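# Flip the sand core end for end in its mould seat

## Task

Reverse the long sand core inside the mould so that its rounded nose ends up resting in the half-round notch and the core is fully seated in its bed, then release it.

## Robot and tools

ROBOT. Two 6-joint arms with parallel grippers, left_arm and right_arm. Their bases in the scene frame: left_arm at (-0.002, +0.265, 0) m, quat_wxyz (+0.999, 0, 0, -0.033); right_arm at (-0.047, -0.263, 0) m, quat_wxyz (+0.997, 0, 0, +0.082). Scene frame: origin on the table top midway between the arms, +z up, +x reaching out over the table, left_arm on the +y side. The arm names are not image sides. Each gripper's fingers extend along its own +z and separate along its y. The reported end_effector_position is the pinch point between the pads, roughly 1 cm short of the fingertips. A wrist camera mount near each gripper takes up extra room.

ROW FORMAT (used by execute_actions and move). One flat list of 14 numbers, each in [-1, 1], always for both arms even if one stays still: first left_arm's 6 joint values then its opening, then right_arm's 6 joint values then its opening. Joint order per arm: shoulder (joint2), elbow (joint3), wrist roll (joint6), wrist pitch (joint4), waist (joint1), wrist yaw (joint5). Joint values are scaled offsets, not poses: 1.0 equals 1.202 rad for the waist, 1.258 shoulder, 1.238 elbow, 2.073 wrist pitch, 2.022 wrist yaw and wrist roll; negative values turn the other way. Opening is absolute: +1 fully open, -1 closed. Stated joint ranges (rad): waist -2.618 to 3.054, shoulder 0.000 to 3.142, elbow 0.000 to 3.142, wrist pitch -1.571 to 1.571, wrist yaw -1.571 to 1.571, wrist roll -2.094 to 2.094; the true stops may differ by up to 0.036 rad.

execute_actions(actions): a list of up to 15 actions; each action is a list of up to 15 rows, one row per control step of 1/30 s, and if fewer than 15 rows are given the final row repeats to fill the 15 steps. Offsets in every row of an action are taken from the joint angles at that action's start (for a call's first action, the angles in the latest reported state), never from the preceding row. If an action would push a joint more than 0.036 rad beyond its range end, that action is rejected for both arms; if the first action fails this or anything is malformed, the whole call does nothing. Joints pushed past their real stop are clamped there, and the result may note "joint sent to its limit". An empty list just returns the current state and images.

move(target, speed, blocking): target is one 14-number row whose offsets are measured from the "Joint positions" in the latest result that reported them. All joints interpolate so they finish together, so grippers travel on curves; duration is clamped to 0.5 to 10 s. speed (0.01 to 2 rad/s, default 0.5) caps the joint that has the largest distance to cover. Openings are sent at the start. Moves do not avoid obstacles or the other arm. blocking=false returns after 0.5 s while motion continues; then use wait or stop before sending more motion. The extra "move:" line reports the ending (done, off_target, moving, held, fault), limits=held or limits=none, and each arm's joint furthest from its target.

wait(seconds): 0 to 10; lets things run while arms hold their last command, ending early if a running move finishes. stop(): brakes a running move; fast arms need space to stop. zoom_image(camera, region): camera is cam_high, cam_left_wrist or cam_right_wrist; region [x0, y0, x1, y1] in pixels from the top-left, at most 504 by 504. Image sizes: cam_high 504x504, wrist cameras 616x616. read_manual(section): only "licences". finished_scene(scene): pass the current scene number once the core is placed and released; irreversible.

RESULTS. The state line gives each gripper's position (m) and quat_wxyz in the scene frame; it can be inaccurate at long reach. Joint positions and Joint velocities list each arm's joints in the order above (rad, rad/s) plus the pad gap in m (0.094 when fully open). Joint targets shows what the joints are currently driven toward. grip_measured is the finger opening on the command scale, with a fixed per-gripper error of about 1 mm. "joint command not followed" means a clearance check altered some joint targets. FAULT, MOTOR HOT and OVER-TEMPERATURE FAULT lines report stops and heat.

MOTION LIMITS. Each joint's target can lead its measured angle by at most 0.202 rad (waist), 0.258 (shoulder), 0.238 (elbow), 0.573 (wrist pitch), 0.522 (wrist yaw and roll), so big offsets span several actions; unfinished motion must be re-commanded. If targets would put a gripper over 70 mm from where it is, all are pulled back proportionally. Arms sag under zero offsets; correct by commanding back toward the desired angles.

GRIPPING. To hold, command an opening about 0.03 below grip_measured; smaller gaps grip more lightly. Pad force tops out near 50 to 62 N.

CAUTIONS. Nothing may leave the table. Keep the arms from colliding or pressing on each other. Avoid drops, slips, slamming, hard collisions and heavy pressing; faster moves and targets further past contact push harder. Brief external tugs on held parts can occur. Holding loads heats motors: warning at 75 °C, arm stop at 90 °C for 10 s, arm goes limp at 100 °C. The simulation keeps running while you compose a reply, with the robot holding its last command.

Each tool is called after "Request:" in YAML: its name, and indented under it one key for each argument.

## Session

Request:
execute_actions:
  actions: []

Scene clock: 0.00 s.
left_arm: end_effector_position=(+0.3780, -0.0298, +0.2477) grip_measured=+1.000 end_effector_quat_wxyz=(+0.624, +0.039, +0.728, -0.282) | right_arm: end_effector_position=(+0.2734, -0.3229, +0.3681) grip_measured=+1.000 end_effector_quat_wxyz=(+0.641, +0.593, +0.340, +0.349)
Joint names: [shoulder, elbow, wrist roll, wrist pitch, waist, wrist yaw]
Joint positions: left_arm=[ 1.553  0.82  -0.39   0.668 -0.7   -0.288  0.094] | right_arm=[0.878 0.75  1.487 0.217 0.022 0.737 0.094]
Joint velocities: left_arm=[ 0.002  0.002 -0.007  0.051 -0.002 -0.022  0.   ] | right_arm=[ 0.002  0.007 -0.022 -0.037  0.002  0.007  0.   ]
Motor temperatures (°C, as the motors report them): left_arm=[26 26 24 26 25 24] | right_arm=[26 25 25 27 26 25]
Joint targets: left_arm=[1.544 0.829 -0.389 0.671 -0.700 -0.288] | right_arm=[0.870 0.765 1.478 0.223 0.022 0.736]

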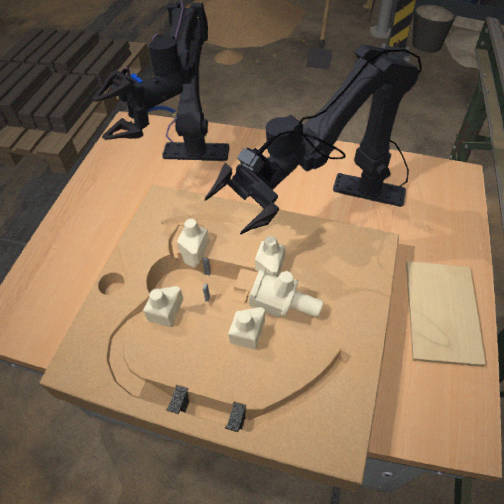

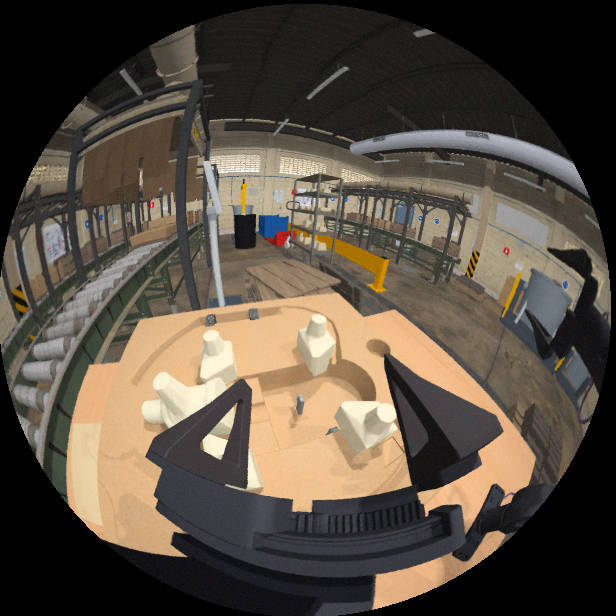

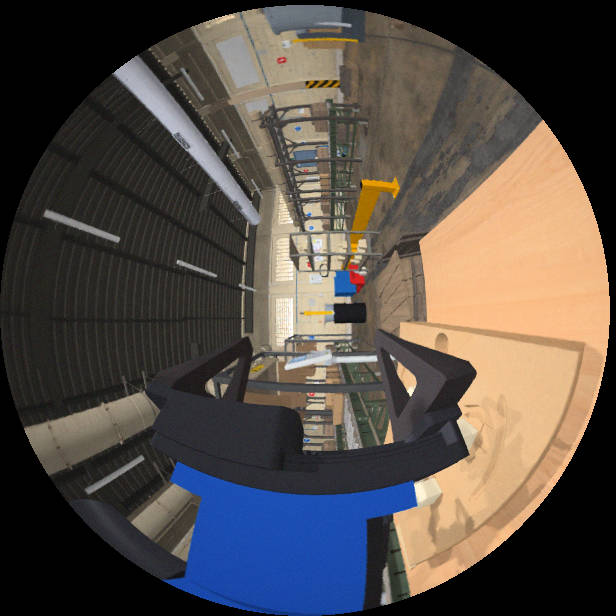

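Request:
zoom_image:
  camera: "cam_high"
  region: [90, 200, 350, 380]

Request:
zoom_image:
  camera: "cam_left_wrist"
  region: [100, 290, 440, 500]

Region (90, 200, 350, 380) of cam_high's 504x504 image, scaled by 1.938, with more detail than that image has; it fills the top 349 rows of this view, and the rest is white.

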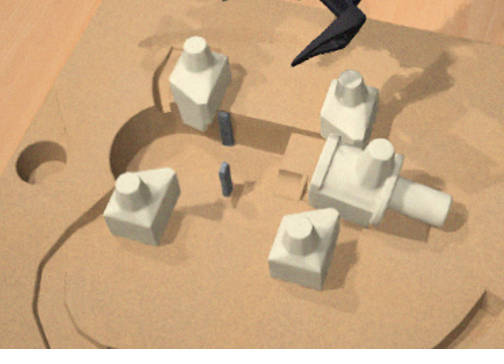

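Region (100, 290, 440, 500) of cam_left_wrist's 616x616 image, scaled by 1.482, with more detail than that image has; it fills the top 311 rows of this view, and the rest is white.

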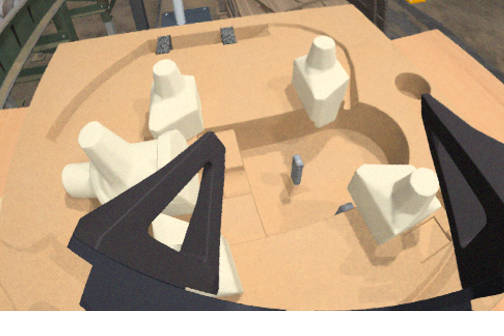

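Request:
move:
  target: [0.335,1.0,0.193,-1.0,0.262,0.142,1,0,0,0,0,0,0,1]
  speed: 0.8

Scene clock: 59.30 s.
left_arm: end_effector_position=(+0.3755, +0.0818, +0.1964) grip_measured=+1.000 end_effector_quat_wxyz=(+0.117, +0.222, +0.968, -0.022) | right_arm: end_effector_position=(+0.2734, -0.3229, +0.3681) grip_measured=+1.000 end_effector_quat_wxyz=(+0.641, +0.593, +0.340, +0.349)
Joint names: [shoulder, elbow, wrist roll, wrist pitch, waist, wrist yaw]
Joint positions: left_arm=[ 1.962  2.024 -0.007 -1.395 -0.392 -0.012  0.094] | right_arm=[0.878 0.75  1.488 0.217 0.022 0.737 0.094]
Joint velocities: left_arm=[-0.017  0.002 -0.022  0.007 -0.012 -0.051  0.   ] | right_arm=[ 0.002 -0.007  0.007 -0.037 -0.002 -0.022  0.   ]
Motor temperatures (°C, as the motors report them): left_arm=[30 31 24 32 25 24] | right_arm=[26 29 25 31 26 25]
Joint targets: left_arm=[1.975 2.058 0.001 -1.405 -0.386 -0.001] | right_arm=[0.878 0.750 1.487 0.217 0.022 0.737]
move: off_target (left_arm); limits=none; left_arm: farthest joint: the elbow, 0.034 radians from its target (1.238 radians at the start); right_arm: farthest joint: the wrist roll, 0.001 radians from its target (0.000 radians at the start)

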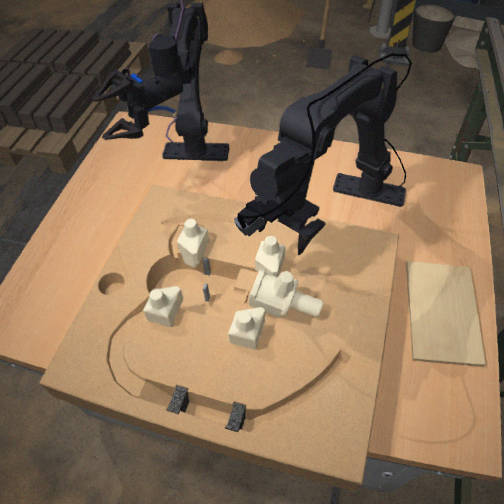

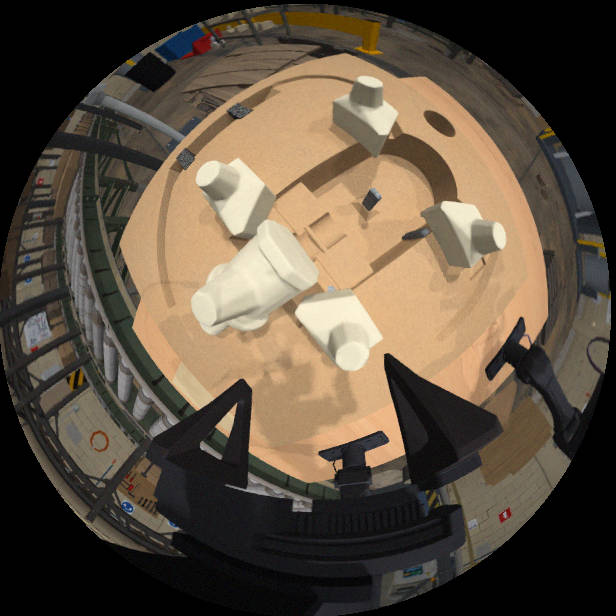

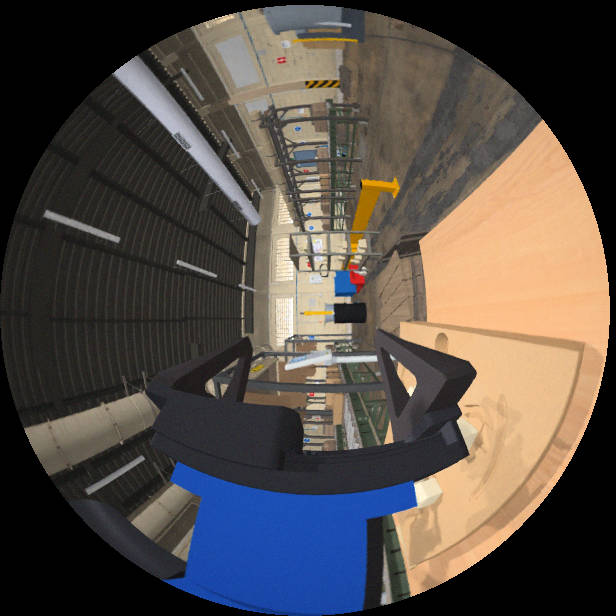

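Request:
zoom_image:
  camera: "cam_left_wrist"
  region: [170, 130, 430, 390]

Request:
zoom_image:
  camera: "cam_high"
  region: [210, 200, 350, 340]

Region (170, 130, 430, 390) of cam_left_wrist's 616x616 image, scaled by 1.938, with more detail than that image has.

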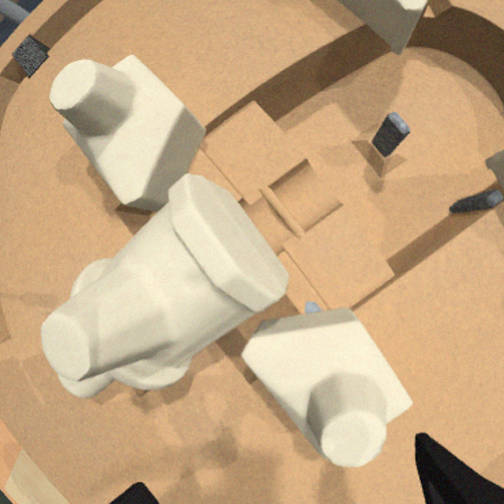

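Region (210, 200, 350, 340) of cam_high's 504x504 image, scaled by 3.600, with more detail than that image has.

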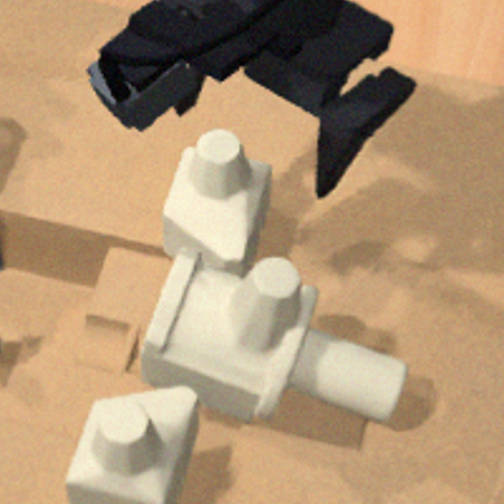

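Request:
move:
  target: [0.209,0.33,-0.92,-0.038,0.134,0.006,1,0,0,0,0,0,0,1]
  speed: 0.8

Scene clock: 137.93 s.
left_arm: end_effector_position=(+0.4574, +0.1206, +0.1963) grip_measured=+1.000 end_effector_quat_wxyz=(-0.069, +0.694, -0.704, +0.133) | right_arm: end_effector_position=(+0.2734, -0.3229, +0.3681) grip_measured=+1.000 end_effector_quat_wxyz=(+0.641, +0.593, +0.340, +0.349)
Joint names: [shoulder, elbow, wrist roll, wrist pitch, waist, wrist yaw]
Joint positions: left_arm=[ 2.215  2.399 -1.862 -1.455 -0.239  0.003  0.094] | right_arm=[0.878 0.75  1.489 0.217 0.022 0.737 0.094]
Joint velocities: left_arm=[-0.002  0.002  0.007 -0.037  0.002 -0.007  0.   ] | right_arm=[ 0.012 -0.017  0.037 -0.037 -0.012  0.022  0.   ]
Motor temperatures (°C, as the motors report them): left_arm=[33 33 24 29 25 24] | right_arm=[26 29 25 33 26 25]
Joint targets: left_arm=[2.225 2.433 -1.867 -1.474 -0.231 0.001] | right_arm=[0.878 0.750 1.488 0.217 0.022 0.737]
move: off_target (left_arm); limits=none; left_arm: farthest joint: the elbow, 0.033 radians from its target (0.408 radians at the start); right_arm: farthest joint: the wrist roll, 0.001 radians from its target (0.000 radians at the start)

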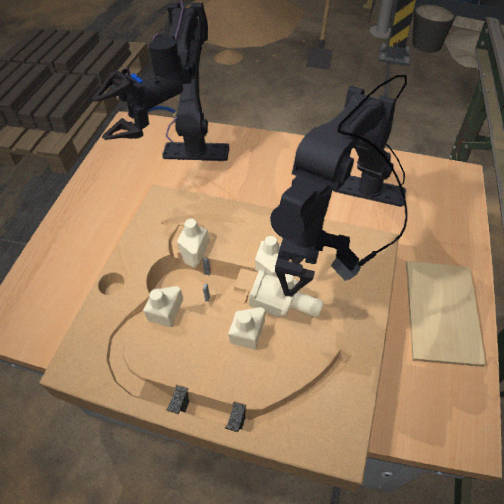

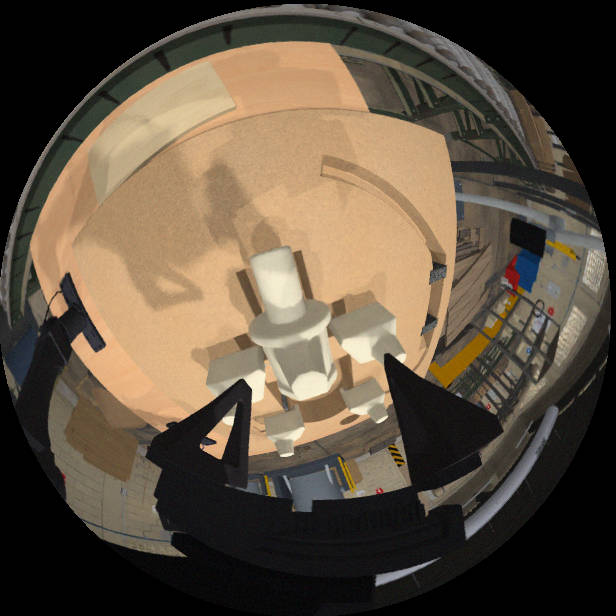

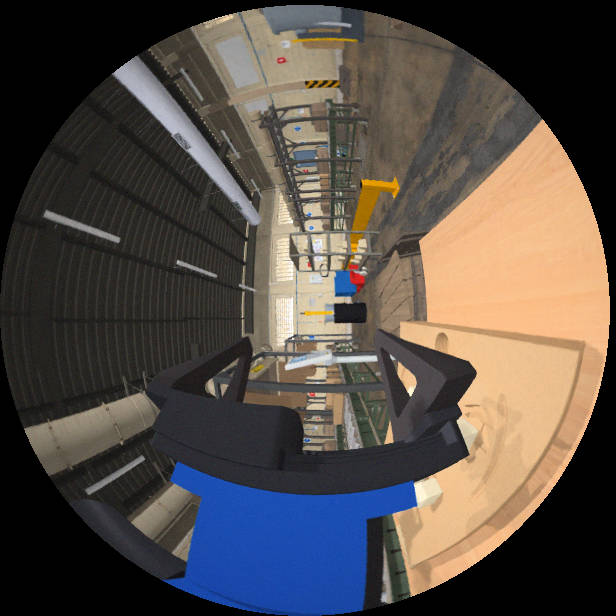

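Request:
zoom_image:
  camera: "cam_left_wrist"
  region: [190, 220, 430, 460]

Request:
zoom_image:
  camera: "cam_high"
  region: [210, 210, 370, 350]

Region (190, 220, 430, 460) of cam_left_wrist's 616x616 image, scaled by 2.100, with more detail than that image has.

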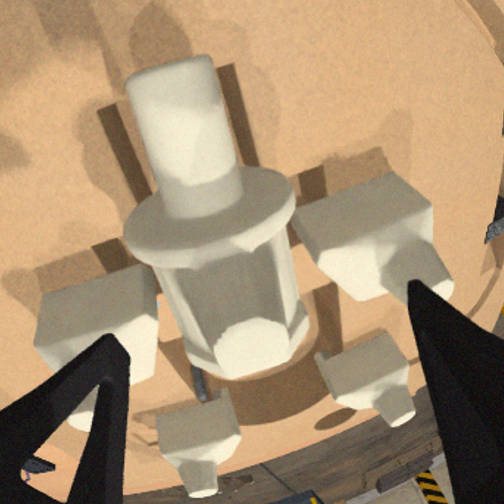

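Region (210, 210, 370, 350) of cam_high's 504x504 image, scaled by 3.150, with more detail than that image has; it fills the top 441 rows of this view, and the rest is white.

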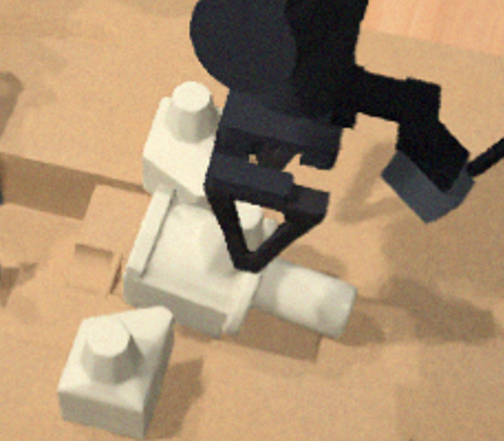

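Request:
move:
  target: [0.113,0.103,-0.068,-0.049,-0.043,0,1,0,0,0,0,0,0,1]
  speed: 0.15

Request:
zoom_image:
  camera: "cam_high"
  region: [210, 210, 370, 350]

Scene clock: 220.63 s.
left_arm: end_effector_position=(+0.4518, +0.0992, +0.1554) grip_measured=+1.000 end_effector_quat_wxyz=(-0.031, +0.729, -0.679, +0.083) | right_arm: end_effector_position=(+0.2734, -0.3229, +0.3681) grip_measured=+1.000 end_effector_quat_wxyz=(+0.641, +0.593, +0.339, +0.350)
Joint names: [shoulder, elbow, wrist roll, wrist pitch, waist, wrist yaw]
Joint positions: left_arm=[ 2.351  2.492 -1.992 -1.535 -0.283  0.007  0.094] | right_arm=[0.878 0.75  1.49  0.217 0.022 0.737 0.094]
Joint velocities: left_arm=[-0.002 -0.002  0.022 -0.037 -0.007  0.007  0.   ] | right_arm=[ 0.007 -0.007 -0.007 -0.007  0.012  0.066  0.   ]
Motor temperatures (°C, as the motors report them): left_arm=[38 34 24 28 25 24] | right_arm=[26 30 25 34 26 25]
Joint targets: left_arm=[2.357 2.527 -1.999 -1.556 -0.291 0.003] | right_arm=[0.878 0.750 1.489 0.217 0.022 0.737]
move: off_target (left_arm); limits=none; left_arm: farthest joint: the elbow, 0.035 radians from its target (0.127 radians at the start); right_arm: farthest joint: the wrist roll, 0.001 radians from its target (0.000 radians at the start)

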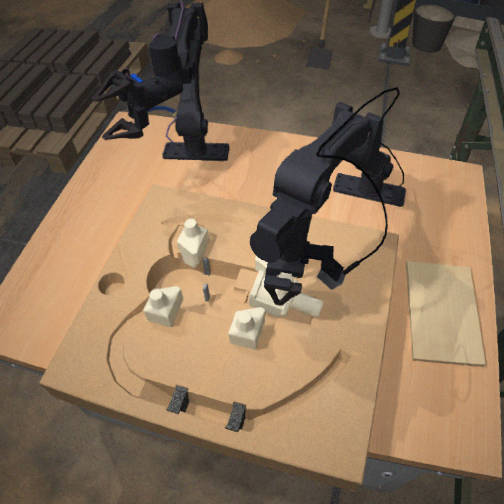

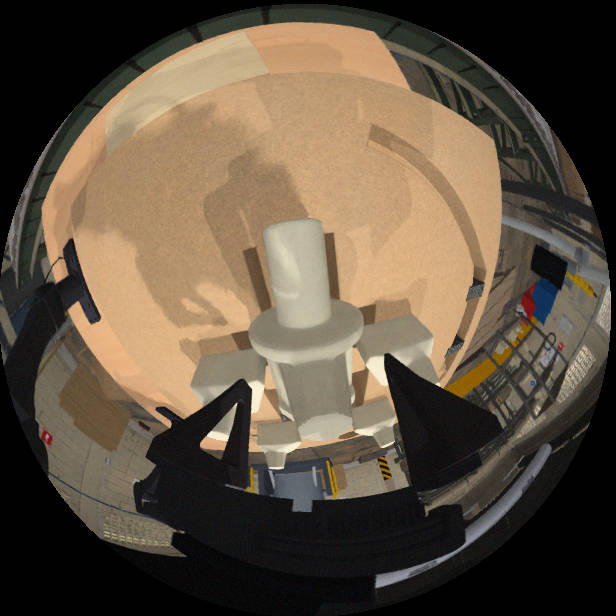

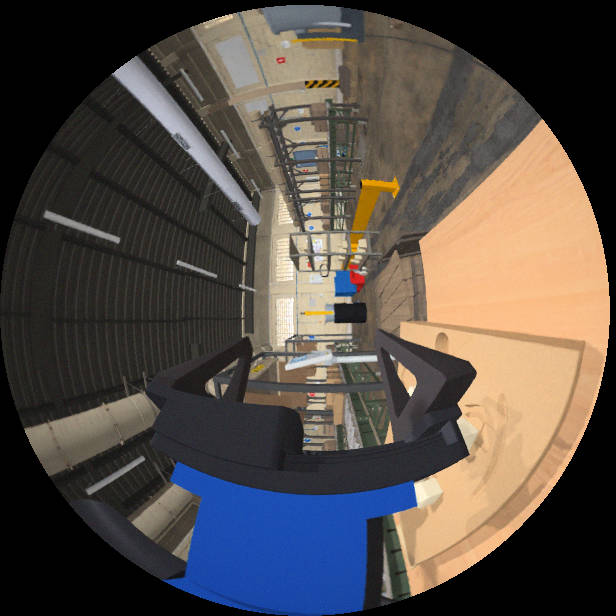

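Region (210, 210, 370, 350) of cam_high's 504x504 image, scaled by 3.150, with more detail than that image has; it fills the top 441 rows of this view, and the rest is white.

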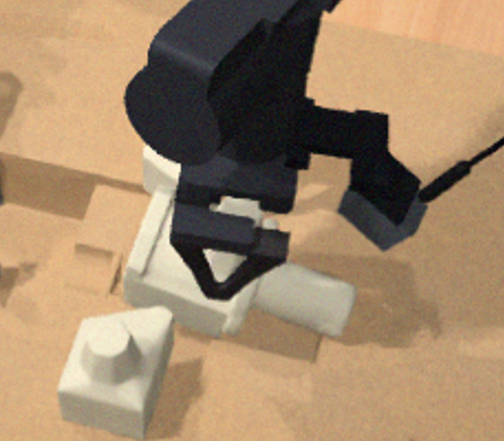

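Request:
move:
  target: [0.008,0.028,-0.003,0.012,-0.028,-0.002,-0.15,0,0,0,0,0,0,1]
  speed: 0.1

Request:
zoom_image:
  camera: "cam_left_wrist"
  region: [190, 220, 430, 460]

Scene clock: 235.10 s.
left_arm: end_effector_position=(+0.4528, +0.0985, +0.1556) grip_measured=-0.134 end_effector_quat_wxyz=(-0.039, +0.727, -0.680, +0.082) | right_arm: end_effector_position=(+0.2734, -0.3229, +0.3681) grip_measured=+1.000 end_effector_quat_wxyz=(+0.641, +0.593, +0.339, +0.350)
Joint names: [shoulder, elbow, wrist roll, wrist pitch, waist, wrist yaw]
Joint positions: left_arm=[ 2.351  2.492 -1.993 -1.53  -0.289 -0.009  0.041] | right_arm=[0.878 0.75  1.492 0.217 0.022 0.737 0.094]
Joint velocities: left_arm=[-0.007  0.002 -0.051 -0.051  0.002 -0.022  0.001] | right_arm=[-0.002  0.007 -0.051 -0.007 -0.022  0.022  0.   ]
Motor temperatures (°C, as the motors report them): left_arm=[40 34 24 28 25 24] | right_arm=[26 30 25 34 26 25]
Joint targets: left_arm=[2.361 2.526 -1.998 -1.510 -0.316 0.003] | right_arm=[0.878 0.750 1.490 0.217 0.022 0.737]
move: off_target (left_arm); limits=none; left_arm: farthest joint: the elbow, 0.035 radians from its target (0.035 radians at the start); right_arm: farthest joint: the wrist roll, 0.002 radians from its target (0.000 radians at the start)

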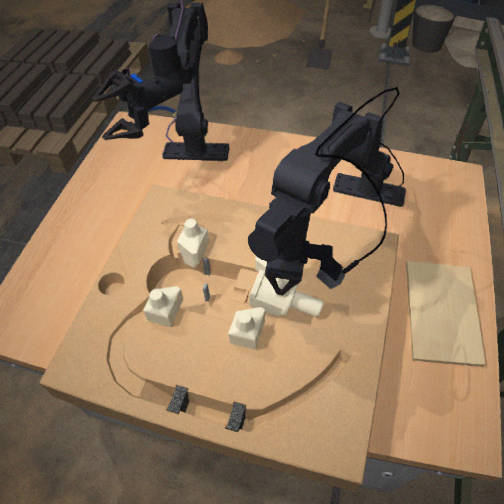

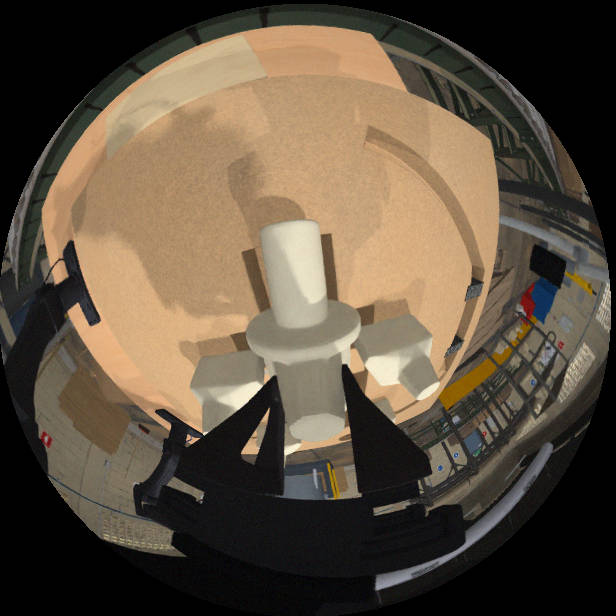

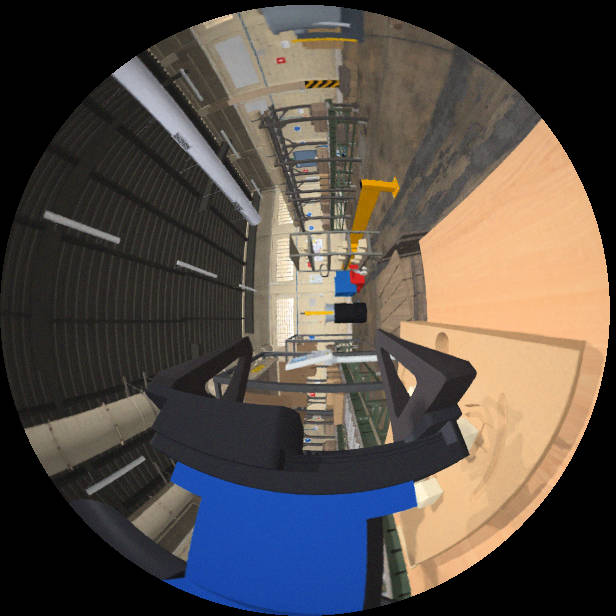

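Region (190, 220, 430, 460) of cam_left_wrist's 616x616 image, scaled by 2.100, with more detail than that image has.

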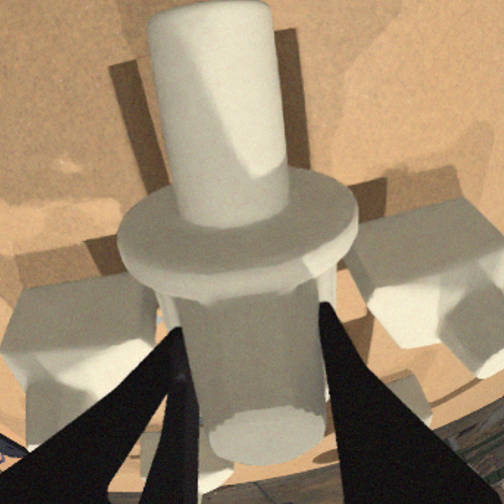

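Request:
move:
  target: [0.005,0.028,0,-0.005,-0.003,0,-0.19,0,0,0,0,0,0,1]
  speed: 0.1

Request:
move:
  target: [-0.055,0.04,0,-0.014,0,0,-0.19,0,0,0,0,0,0,1]
  speed: 0.07

Scene clock: 250.77 s.
left_arm: end_effector_position=(+0.4523, +0.0990, +0.1555) grip_measured=-0.145 end_effector_quat_wxyz=(-0.039, +0.728, -0.680, +0.081) | right_arm: end_effector_position=(+0.2734, -0.3229, +0.3681) grip_measured=+1.000 end_effector_quat_wxyz=(+0.640, +0.593, +0.339, +0.351)
Joint names: [shoulder, elbow, wrist roll, wrist pitch, waist, wrist yaw]
Joint positions: left_arm=[ 2.351  2.492 -1.993 -1.533 -0.289 -0.009  0.04 ] | right_arm=[0.878 0.75  1.493 0.217 0.022 0.737 0.094]
Joint velocities: left_arm=[-0.017 -0.007 -0.022  0.007 -0.007 -0.007  0.001] | right_arm=[-0.012 -0.022  0.022 -0.037  0.002  0.007  0.   ]
Motor temperatures (°C, as the motors report them): left_arm=[41 35 24 28 25 24] | right_arm=[26 30 25 34 26 25]
Joint targets: left_arm=[2.357 2.526 -1.993 -1.541 -0.293 -0.009] | right_arm=[0.878 0.750 1.492 0.217 0.022 0.737]
move: off_target (left_arm); limits=none; left_arm: farthest joint: the elbow, 0.035 radians from its target (0.035 radians at the start); right_arm: farthest joint: the wrist roll, 0.001 radians from its target (0.000 radians at the start)

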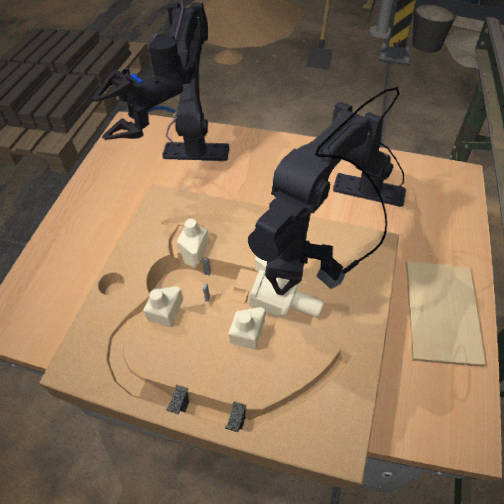

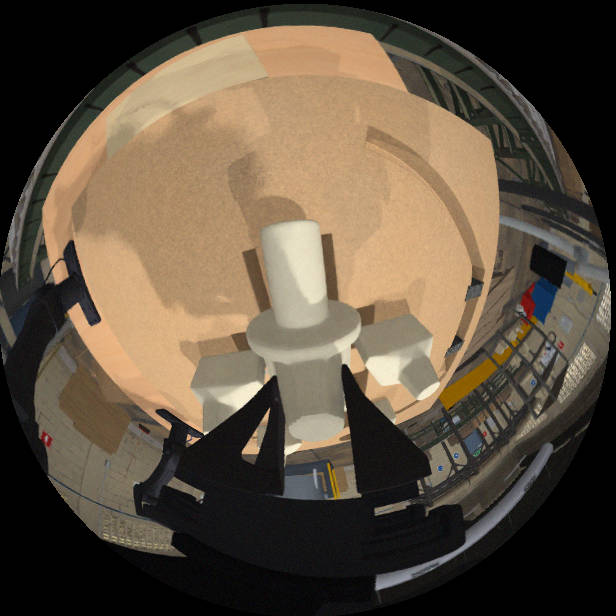

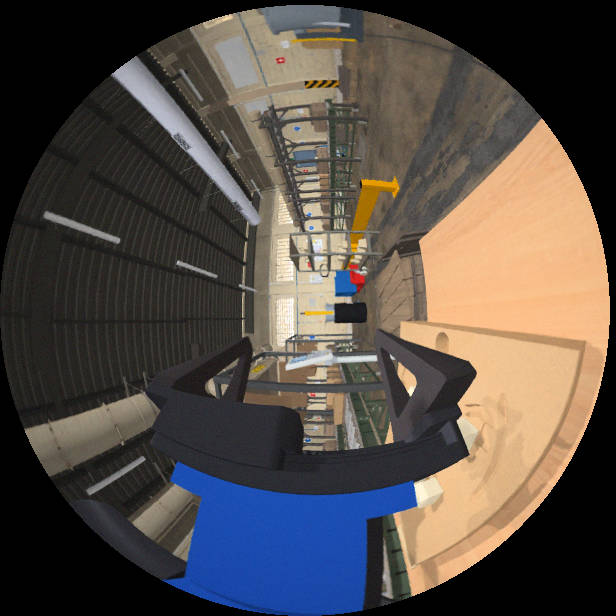

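Scene clock: 252.03 s.
left_arm: end_effector_position=(+0.4497, +0.0994, +0.1589) grip_measured=-0.160 end_effector_quat_wxyz=(-0.037, +0.728, -0.680, +0.081) | right_arm: end_effector_position=(+0.2734, -0.3229, +0.3681) grip_measured=+1.000 end_effector_quat_wxyz=(+0.640, +0.594, +0.338, +0.351)
Joint names: [shoulder, elbow, wrist roll, wrist pitch, waist, wrist yaw]
Joint positions: left_arm=[ 2.343  2.492 -1.993 -1.542 -0.289 -0.006  0.039] | right_arm=[0.878 0.75  1.494 0.217 0.022 0.737 0.094]
Joint velocities: left_arm=[-0.002 -0.002 -0.037  0.081 -0.012  0.037 -0.   ] | right_arm=[ 0.002  0.002 -0.051  0.022  0.002 -0.022  0.   ]
Motor temperatures (°C, as the motors report them): left_arm=[41 35 24 28 25 24] | right_arm=[26 30 25 34 26 25]
Joint targets: left_arm=[2.282 2.541 -1.993 -1.562 -0.289 -0.009] | right_arm=[0.878 0.750 1.493 0.217 0.022 0.737]
move: off_target (left_arm); limits=none; left_arm: farthest joint: the shoulder, 0.061 radians from its target (0.069 radians at the start); right_arm: farthest joint: the wrist roll, 0.001 radians from its target (0.000 radians at the start)

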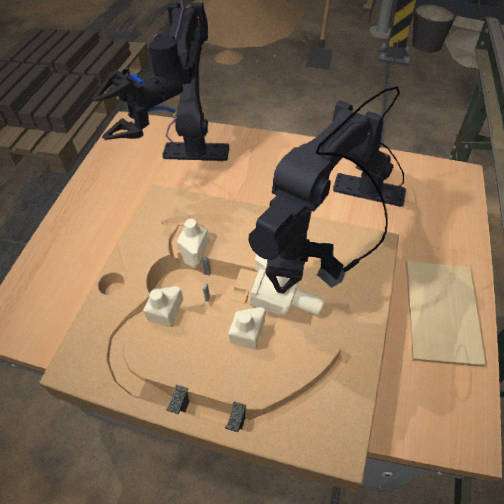

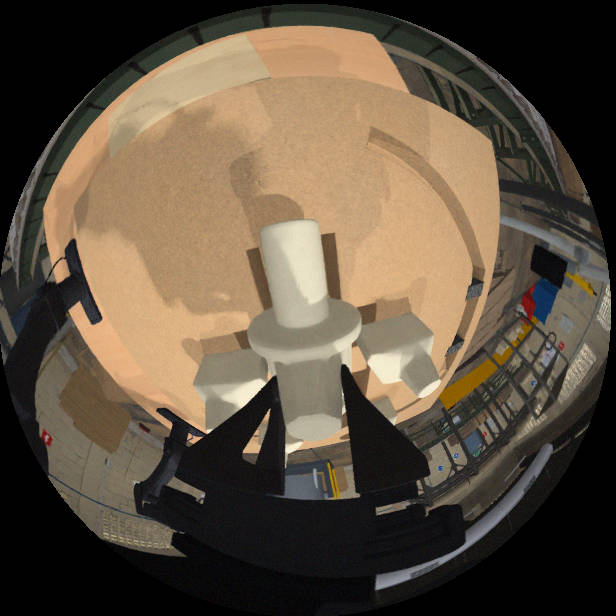

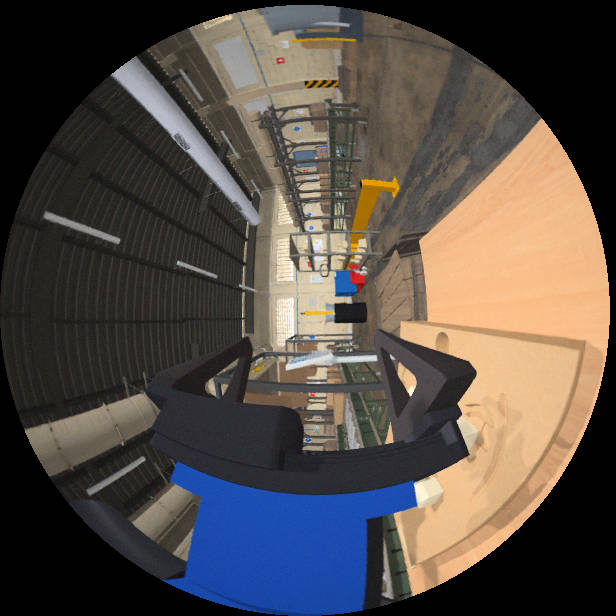

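Request:
move:
  target: [-0.098,0.056,0,-0.01,0,0,-0.21,0,0,0,0,0,0,1]
  speed: 0.07

Request:
zoom_image:
  camera: "cam_high"
  region: [210, 210, 370, 350]

Scene clock: 262.90 s.
left_arm: end_effector_position=(+0.4414, +0.1022, +0.1840) grip_measured=-0.177 end_effector_quat_wxyz=(-0.041, +0.727, -0.679, +0.096) | right_arm: end_effector_position=(+0.2734, -0.3229, +0.3681) grip_measured=+1.000 end_effector_quat_wxyz=(+0.640, +0.594, +0.338, +0.351)
Joint names: [shoulder, elbow, wrist roll, wrist pitch, waist, wrist yaw]
Joint positions: left_arm=[ 2.292  2.504 -1.994 -1.574 -0.288 -0.002  0.039] | right_arm=[0.878 0.75  1.495 0.217 0.022 0.737 0.094]
Joint velocities: left_arm=[ 0.002  0.027 -0.066 -0.022  0.017 -0.007  0.   ] | right_arm=[-0.027 -0.007  0.037 -0.022 -0.007 -0.022  0.   ]
Motor temperatures (°C, as the motors report them): left_arm=[47 36 24 28 25 24] | right_arm=[26 30 25 35 26 25]
Joint targets: left_arm=[2.220 2.561 -1.994 -1.563 -0.289 -0.006] | right_arm=[0.878 0.750 1.494 0.217 0.022 0.737]
move: off_target (left_arm); limits=none; left_arm: farthest joint: the shoulder, 0.072 radians from its target (0.123 radians at the start); right_arm: farthest joint: the wrist roll, 0.001 radians from its target (0.000 radians at the start)

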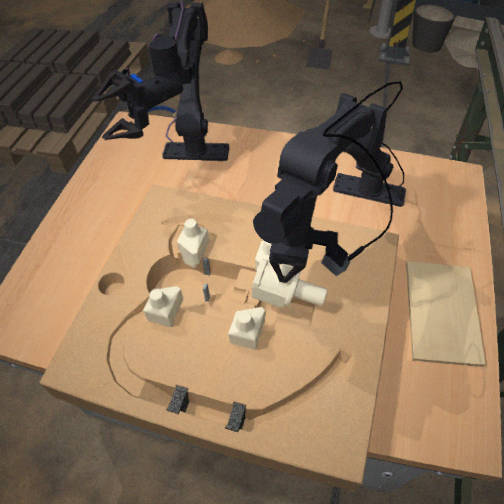

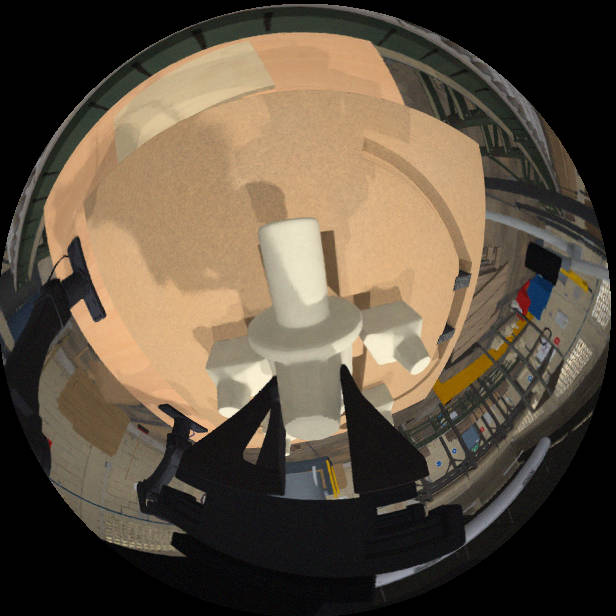

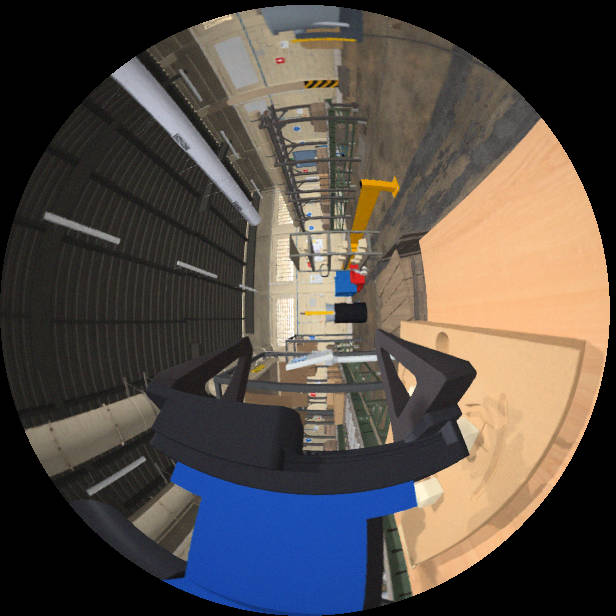

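Region (210, 210, 370, 350) of cam_high's 504x504 image, scaled by 3.150, with more detail than that image has; it fills the top 441 rows of this view, and the rest is white.

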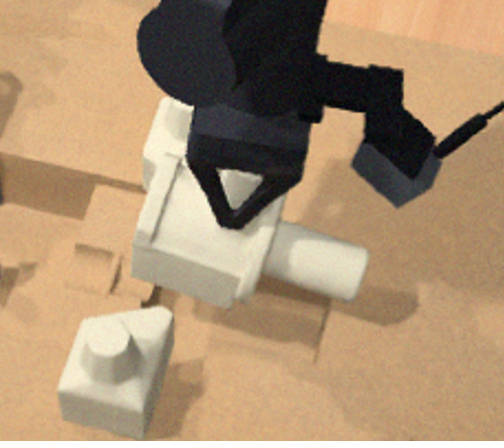

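Request:
move:
  target: [-0.34,-0.17,0,0.146,0,0,-0.21,0,0,0,0,0,0,1]
  speed: 0.25

Scene clock: 290.00 s.
left_arm: end_effector_position=(+0.4187, +0.1105, +0.2965) grip_measured=-0.177 end_effector_quat_wxyz=(-0.104, +0.704, -0.657, +0.249) | right_arm: end_effector_position=(+0.2734, -0.3229, +0.3681) grip_measured=+1.000 end_effector_quat_wxyz=(+0.640, +0.594, +0.337, +0.352)
Joint names: [shoulder, elbow, wrist roll, wrist pitch, waist, wrist yaw]
Joint positions: left_arm=[ 1.925  2.285 -1.995 -1.385 -0.288 -0.     0.039] | right_arm=[0.878 0.75  1.497 0.217 0.022 0.737 0.094]
Joint velocities: left_arm=[ 0.012 -0.007 -0.066 -0.066 -0.007 -0.095  0.   ] | right_arm=[-0.007  0.012 -0.007  0.007  0.002 -0.051  0.   ]
Motor temperatures (°C, as the motors report them): left_arm=[54 37 24 29 25 24] | right_arm=[26 31 25 35 26 25]
Joint targets: left_arm=[1.864 2.294 -1.994 -1.271 -0.288 -0.002] | right_arm=[0.878 0.750 1.495 0.217 0.022 0.737]
move: off_target (left_arm); limits=none; left_arm: farthest joint: the wrist pitch, 0.114 radians from its target (0.303 radians at the start); right_arm: farthest joint: the wrist roll, 0.002 radians from its target (0.000 radians at the start)

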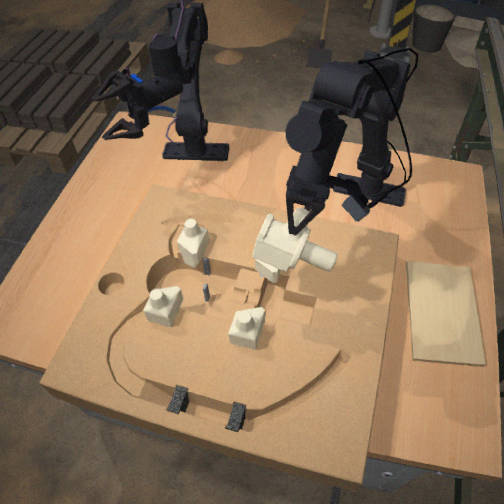

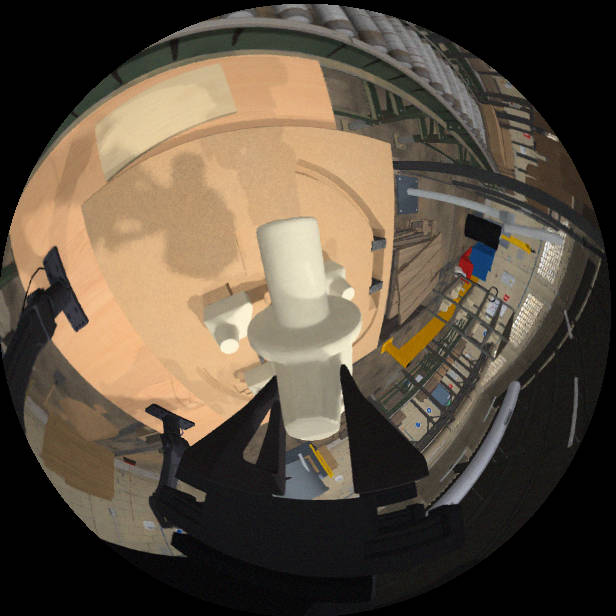

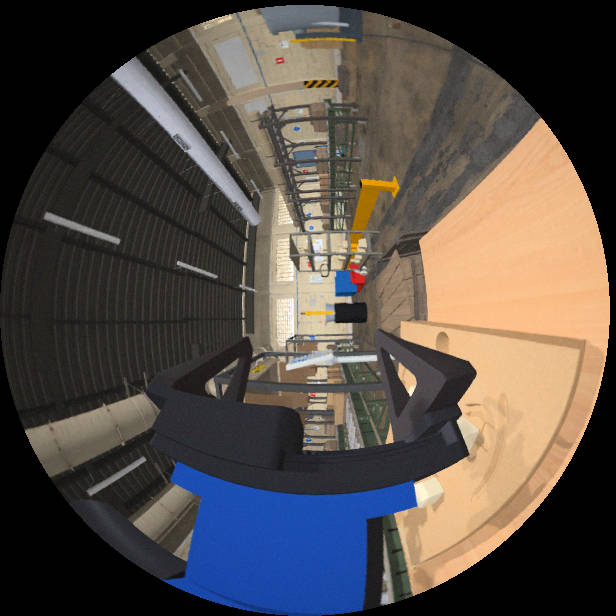

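Request:
move:
  target: [-0.048,0.007,0.8,0.055,0,0,-0.21,0,0,0,0,0,0,1]
  speed: 0.8

Request:
move:
  target: [-0.048,0.007,0.76,0.055,0,0,-0.21,0,0,0,0,0,0,1]
  speed: 0.8

Request:
zoom_image:
  camera: "cam_high"
  region: [190, 190, 370, 350]

Scene clock: 303.77 s.
left_arm: end_effector_position=(+0.4178, +0.1103, +0.2848) grip_measured=-0.178 end_effector_quat_wxyz=(+0.235, -0.016, +0.968, -0.093) | right_arm: end_effector_position=(+0.2734, -0.3229, +0.3681) grip_measured=+1.000 end_effector_quat_wxyz=(+0.640, +0.594, +0.337, +0.352)
Joint names: [shoulder, elbow, wrist roll, wrist pitch, waist, wrist yaw]
Joint positions: left_arm=[ 1.936  2.268 -0.388 -1.392 -0.288  0.003  0.039] | right_arm=[0.878 0.75  1.498 0.217 0.022 0.737 0.094]
Joint velocities: left_arm=[-0.007 -0.002  0.007  0.022  0.002 -0.007  0.   ] | right_arm=[-0.002  0.002 -0.081  0.007  0.012 -0.022  0.   ]
Motor temperatures (°C, as the motors report them): left_arm=[50 35 24 32 25 24] | right_arm=[26 31 25 35 26 25]
Joint targets: left_arm=[1.865 2.294 -0.378 -1.271 -0.288 -0.000] | right_arm=[0.878 0.750 1.497 0.217 0.022 0.737]
move: off_target (left_arm); limits=none; left_arm: farthest joint: the wrist pitch, 0.121 radians from its target (0.115 radians at the start); right_arm: farthest joint: the wrist roll, 0.001 radians from its target (0.000 radians at the start)

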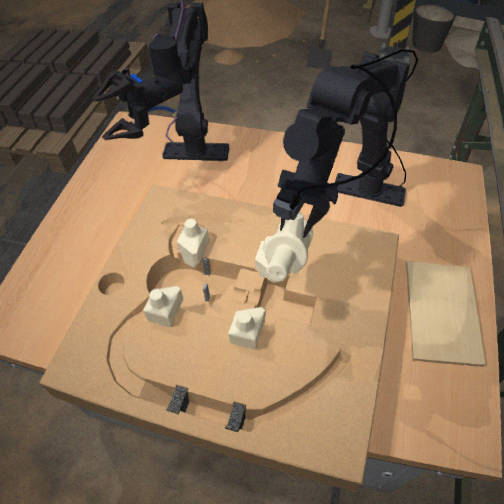

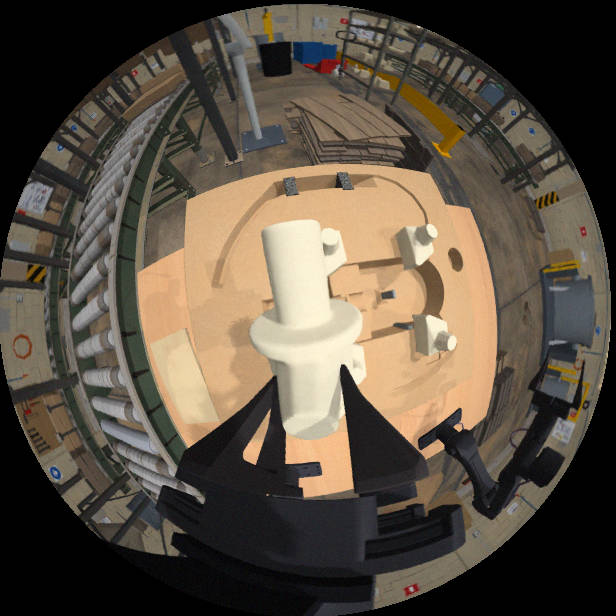

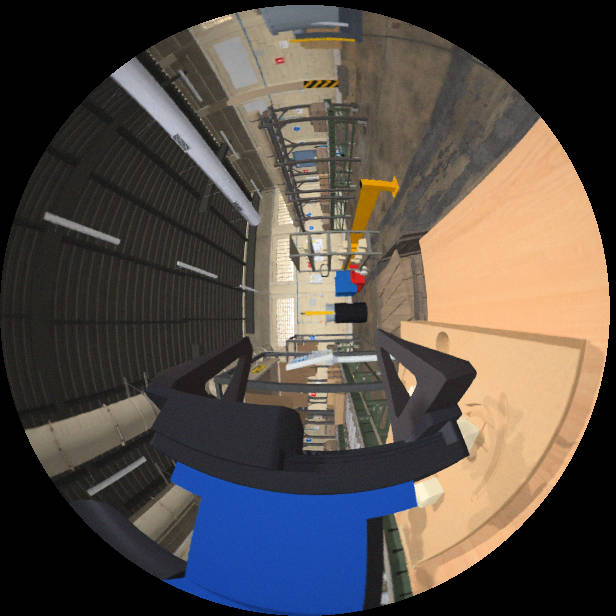

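Scene clock: 306.57 s.
left_arm: end_effector_position=(+0.4187, +0.1102, +0.2744) grip_measured=-0.179 end_effector_quat_wxyz=(+0.221, +0.661, +0.711, +0.091) | right_arm: end_effector_position=(+0.2734, -0.3229, +0.3681) grip_measured=+1.000 end_effector_quat_wxyz=(+0.639, +0.595, +0.337, +0.352)
Joint names: [shoulder, elbow, wrist roll, wrist pitch, waist, wrist yaw]
Joint positions: left_arm=[ 1.947  2.25   1.144 -1.389 -0.288  0.002  0.039] | right_arm=[0.878 0.75  1.499 0.217 0.022 0.737 0.094]
Joint velocities: left_arm=[ 0.012 -0.002 -0.007 -0.037 -0.012 -0.037  0.   ] | right_arm=[-0.017 -0.012  0.037  0.007 -0.002  0.007  0.   ]
Motor temperatures (°C, as the motors report them): left_arm=[50 35 24 33 25 24] | right_arm=[26 31 25 35 26 25]
Joint targets: left_arm=[1.876 2.277 1.149 -1.278 -0.288 0.003] | right_arm=[0.878 0.750 1.498 0.217 0.022 0.737]
move: off_target (left_arm); limits=none; left_arm: farthest joint: the wrist pitch, 0.111 radians from its target (0.114 radians at the start); right_arm: farthest joint: the wrist roll, 0.001 radians from its target (0.000 radians at the start)

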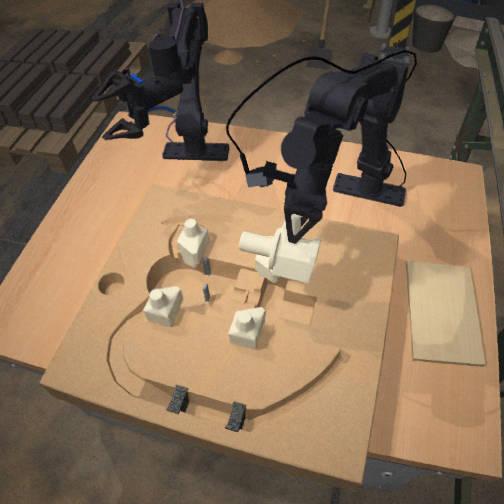

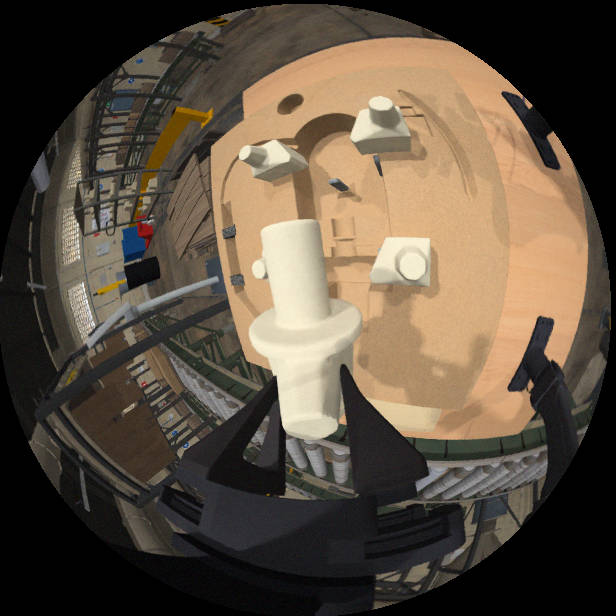

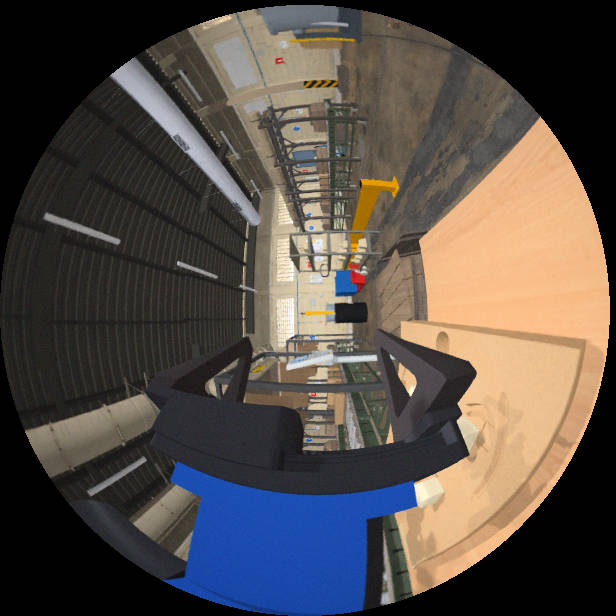

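Region (190, 190, 370, 350) of cam_high's 504x504 image, scaled by 2.800, with more detail than that image has.

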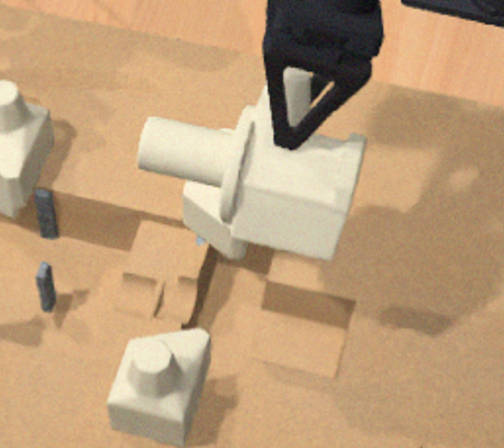

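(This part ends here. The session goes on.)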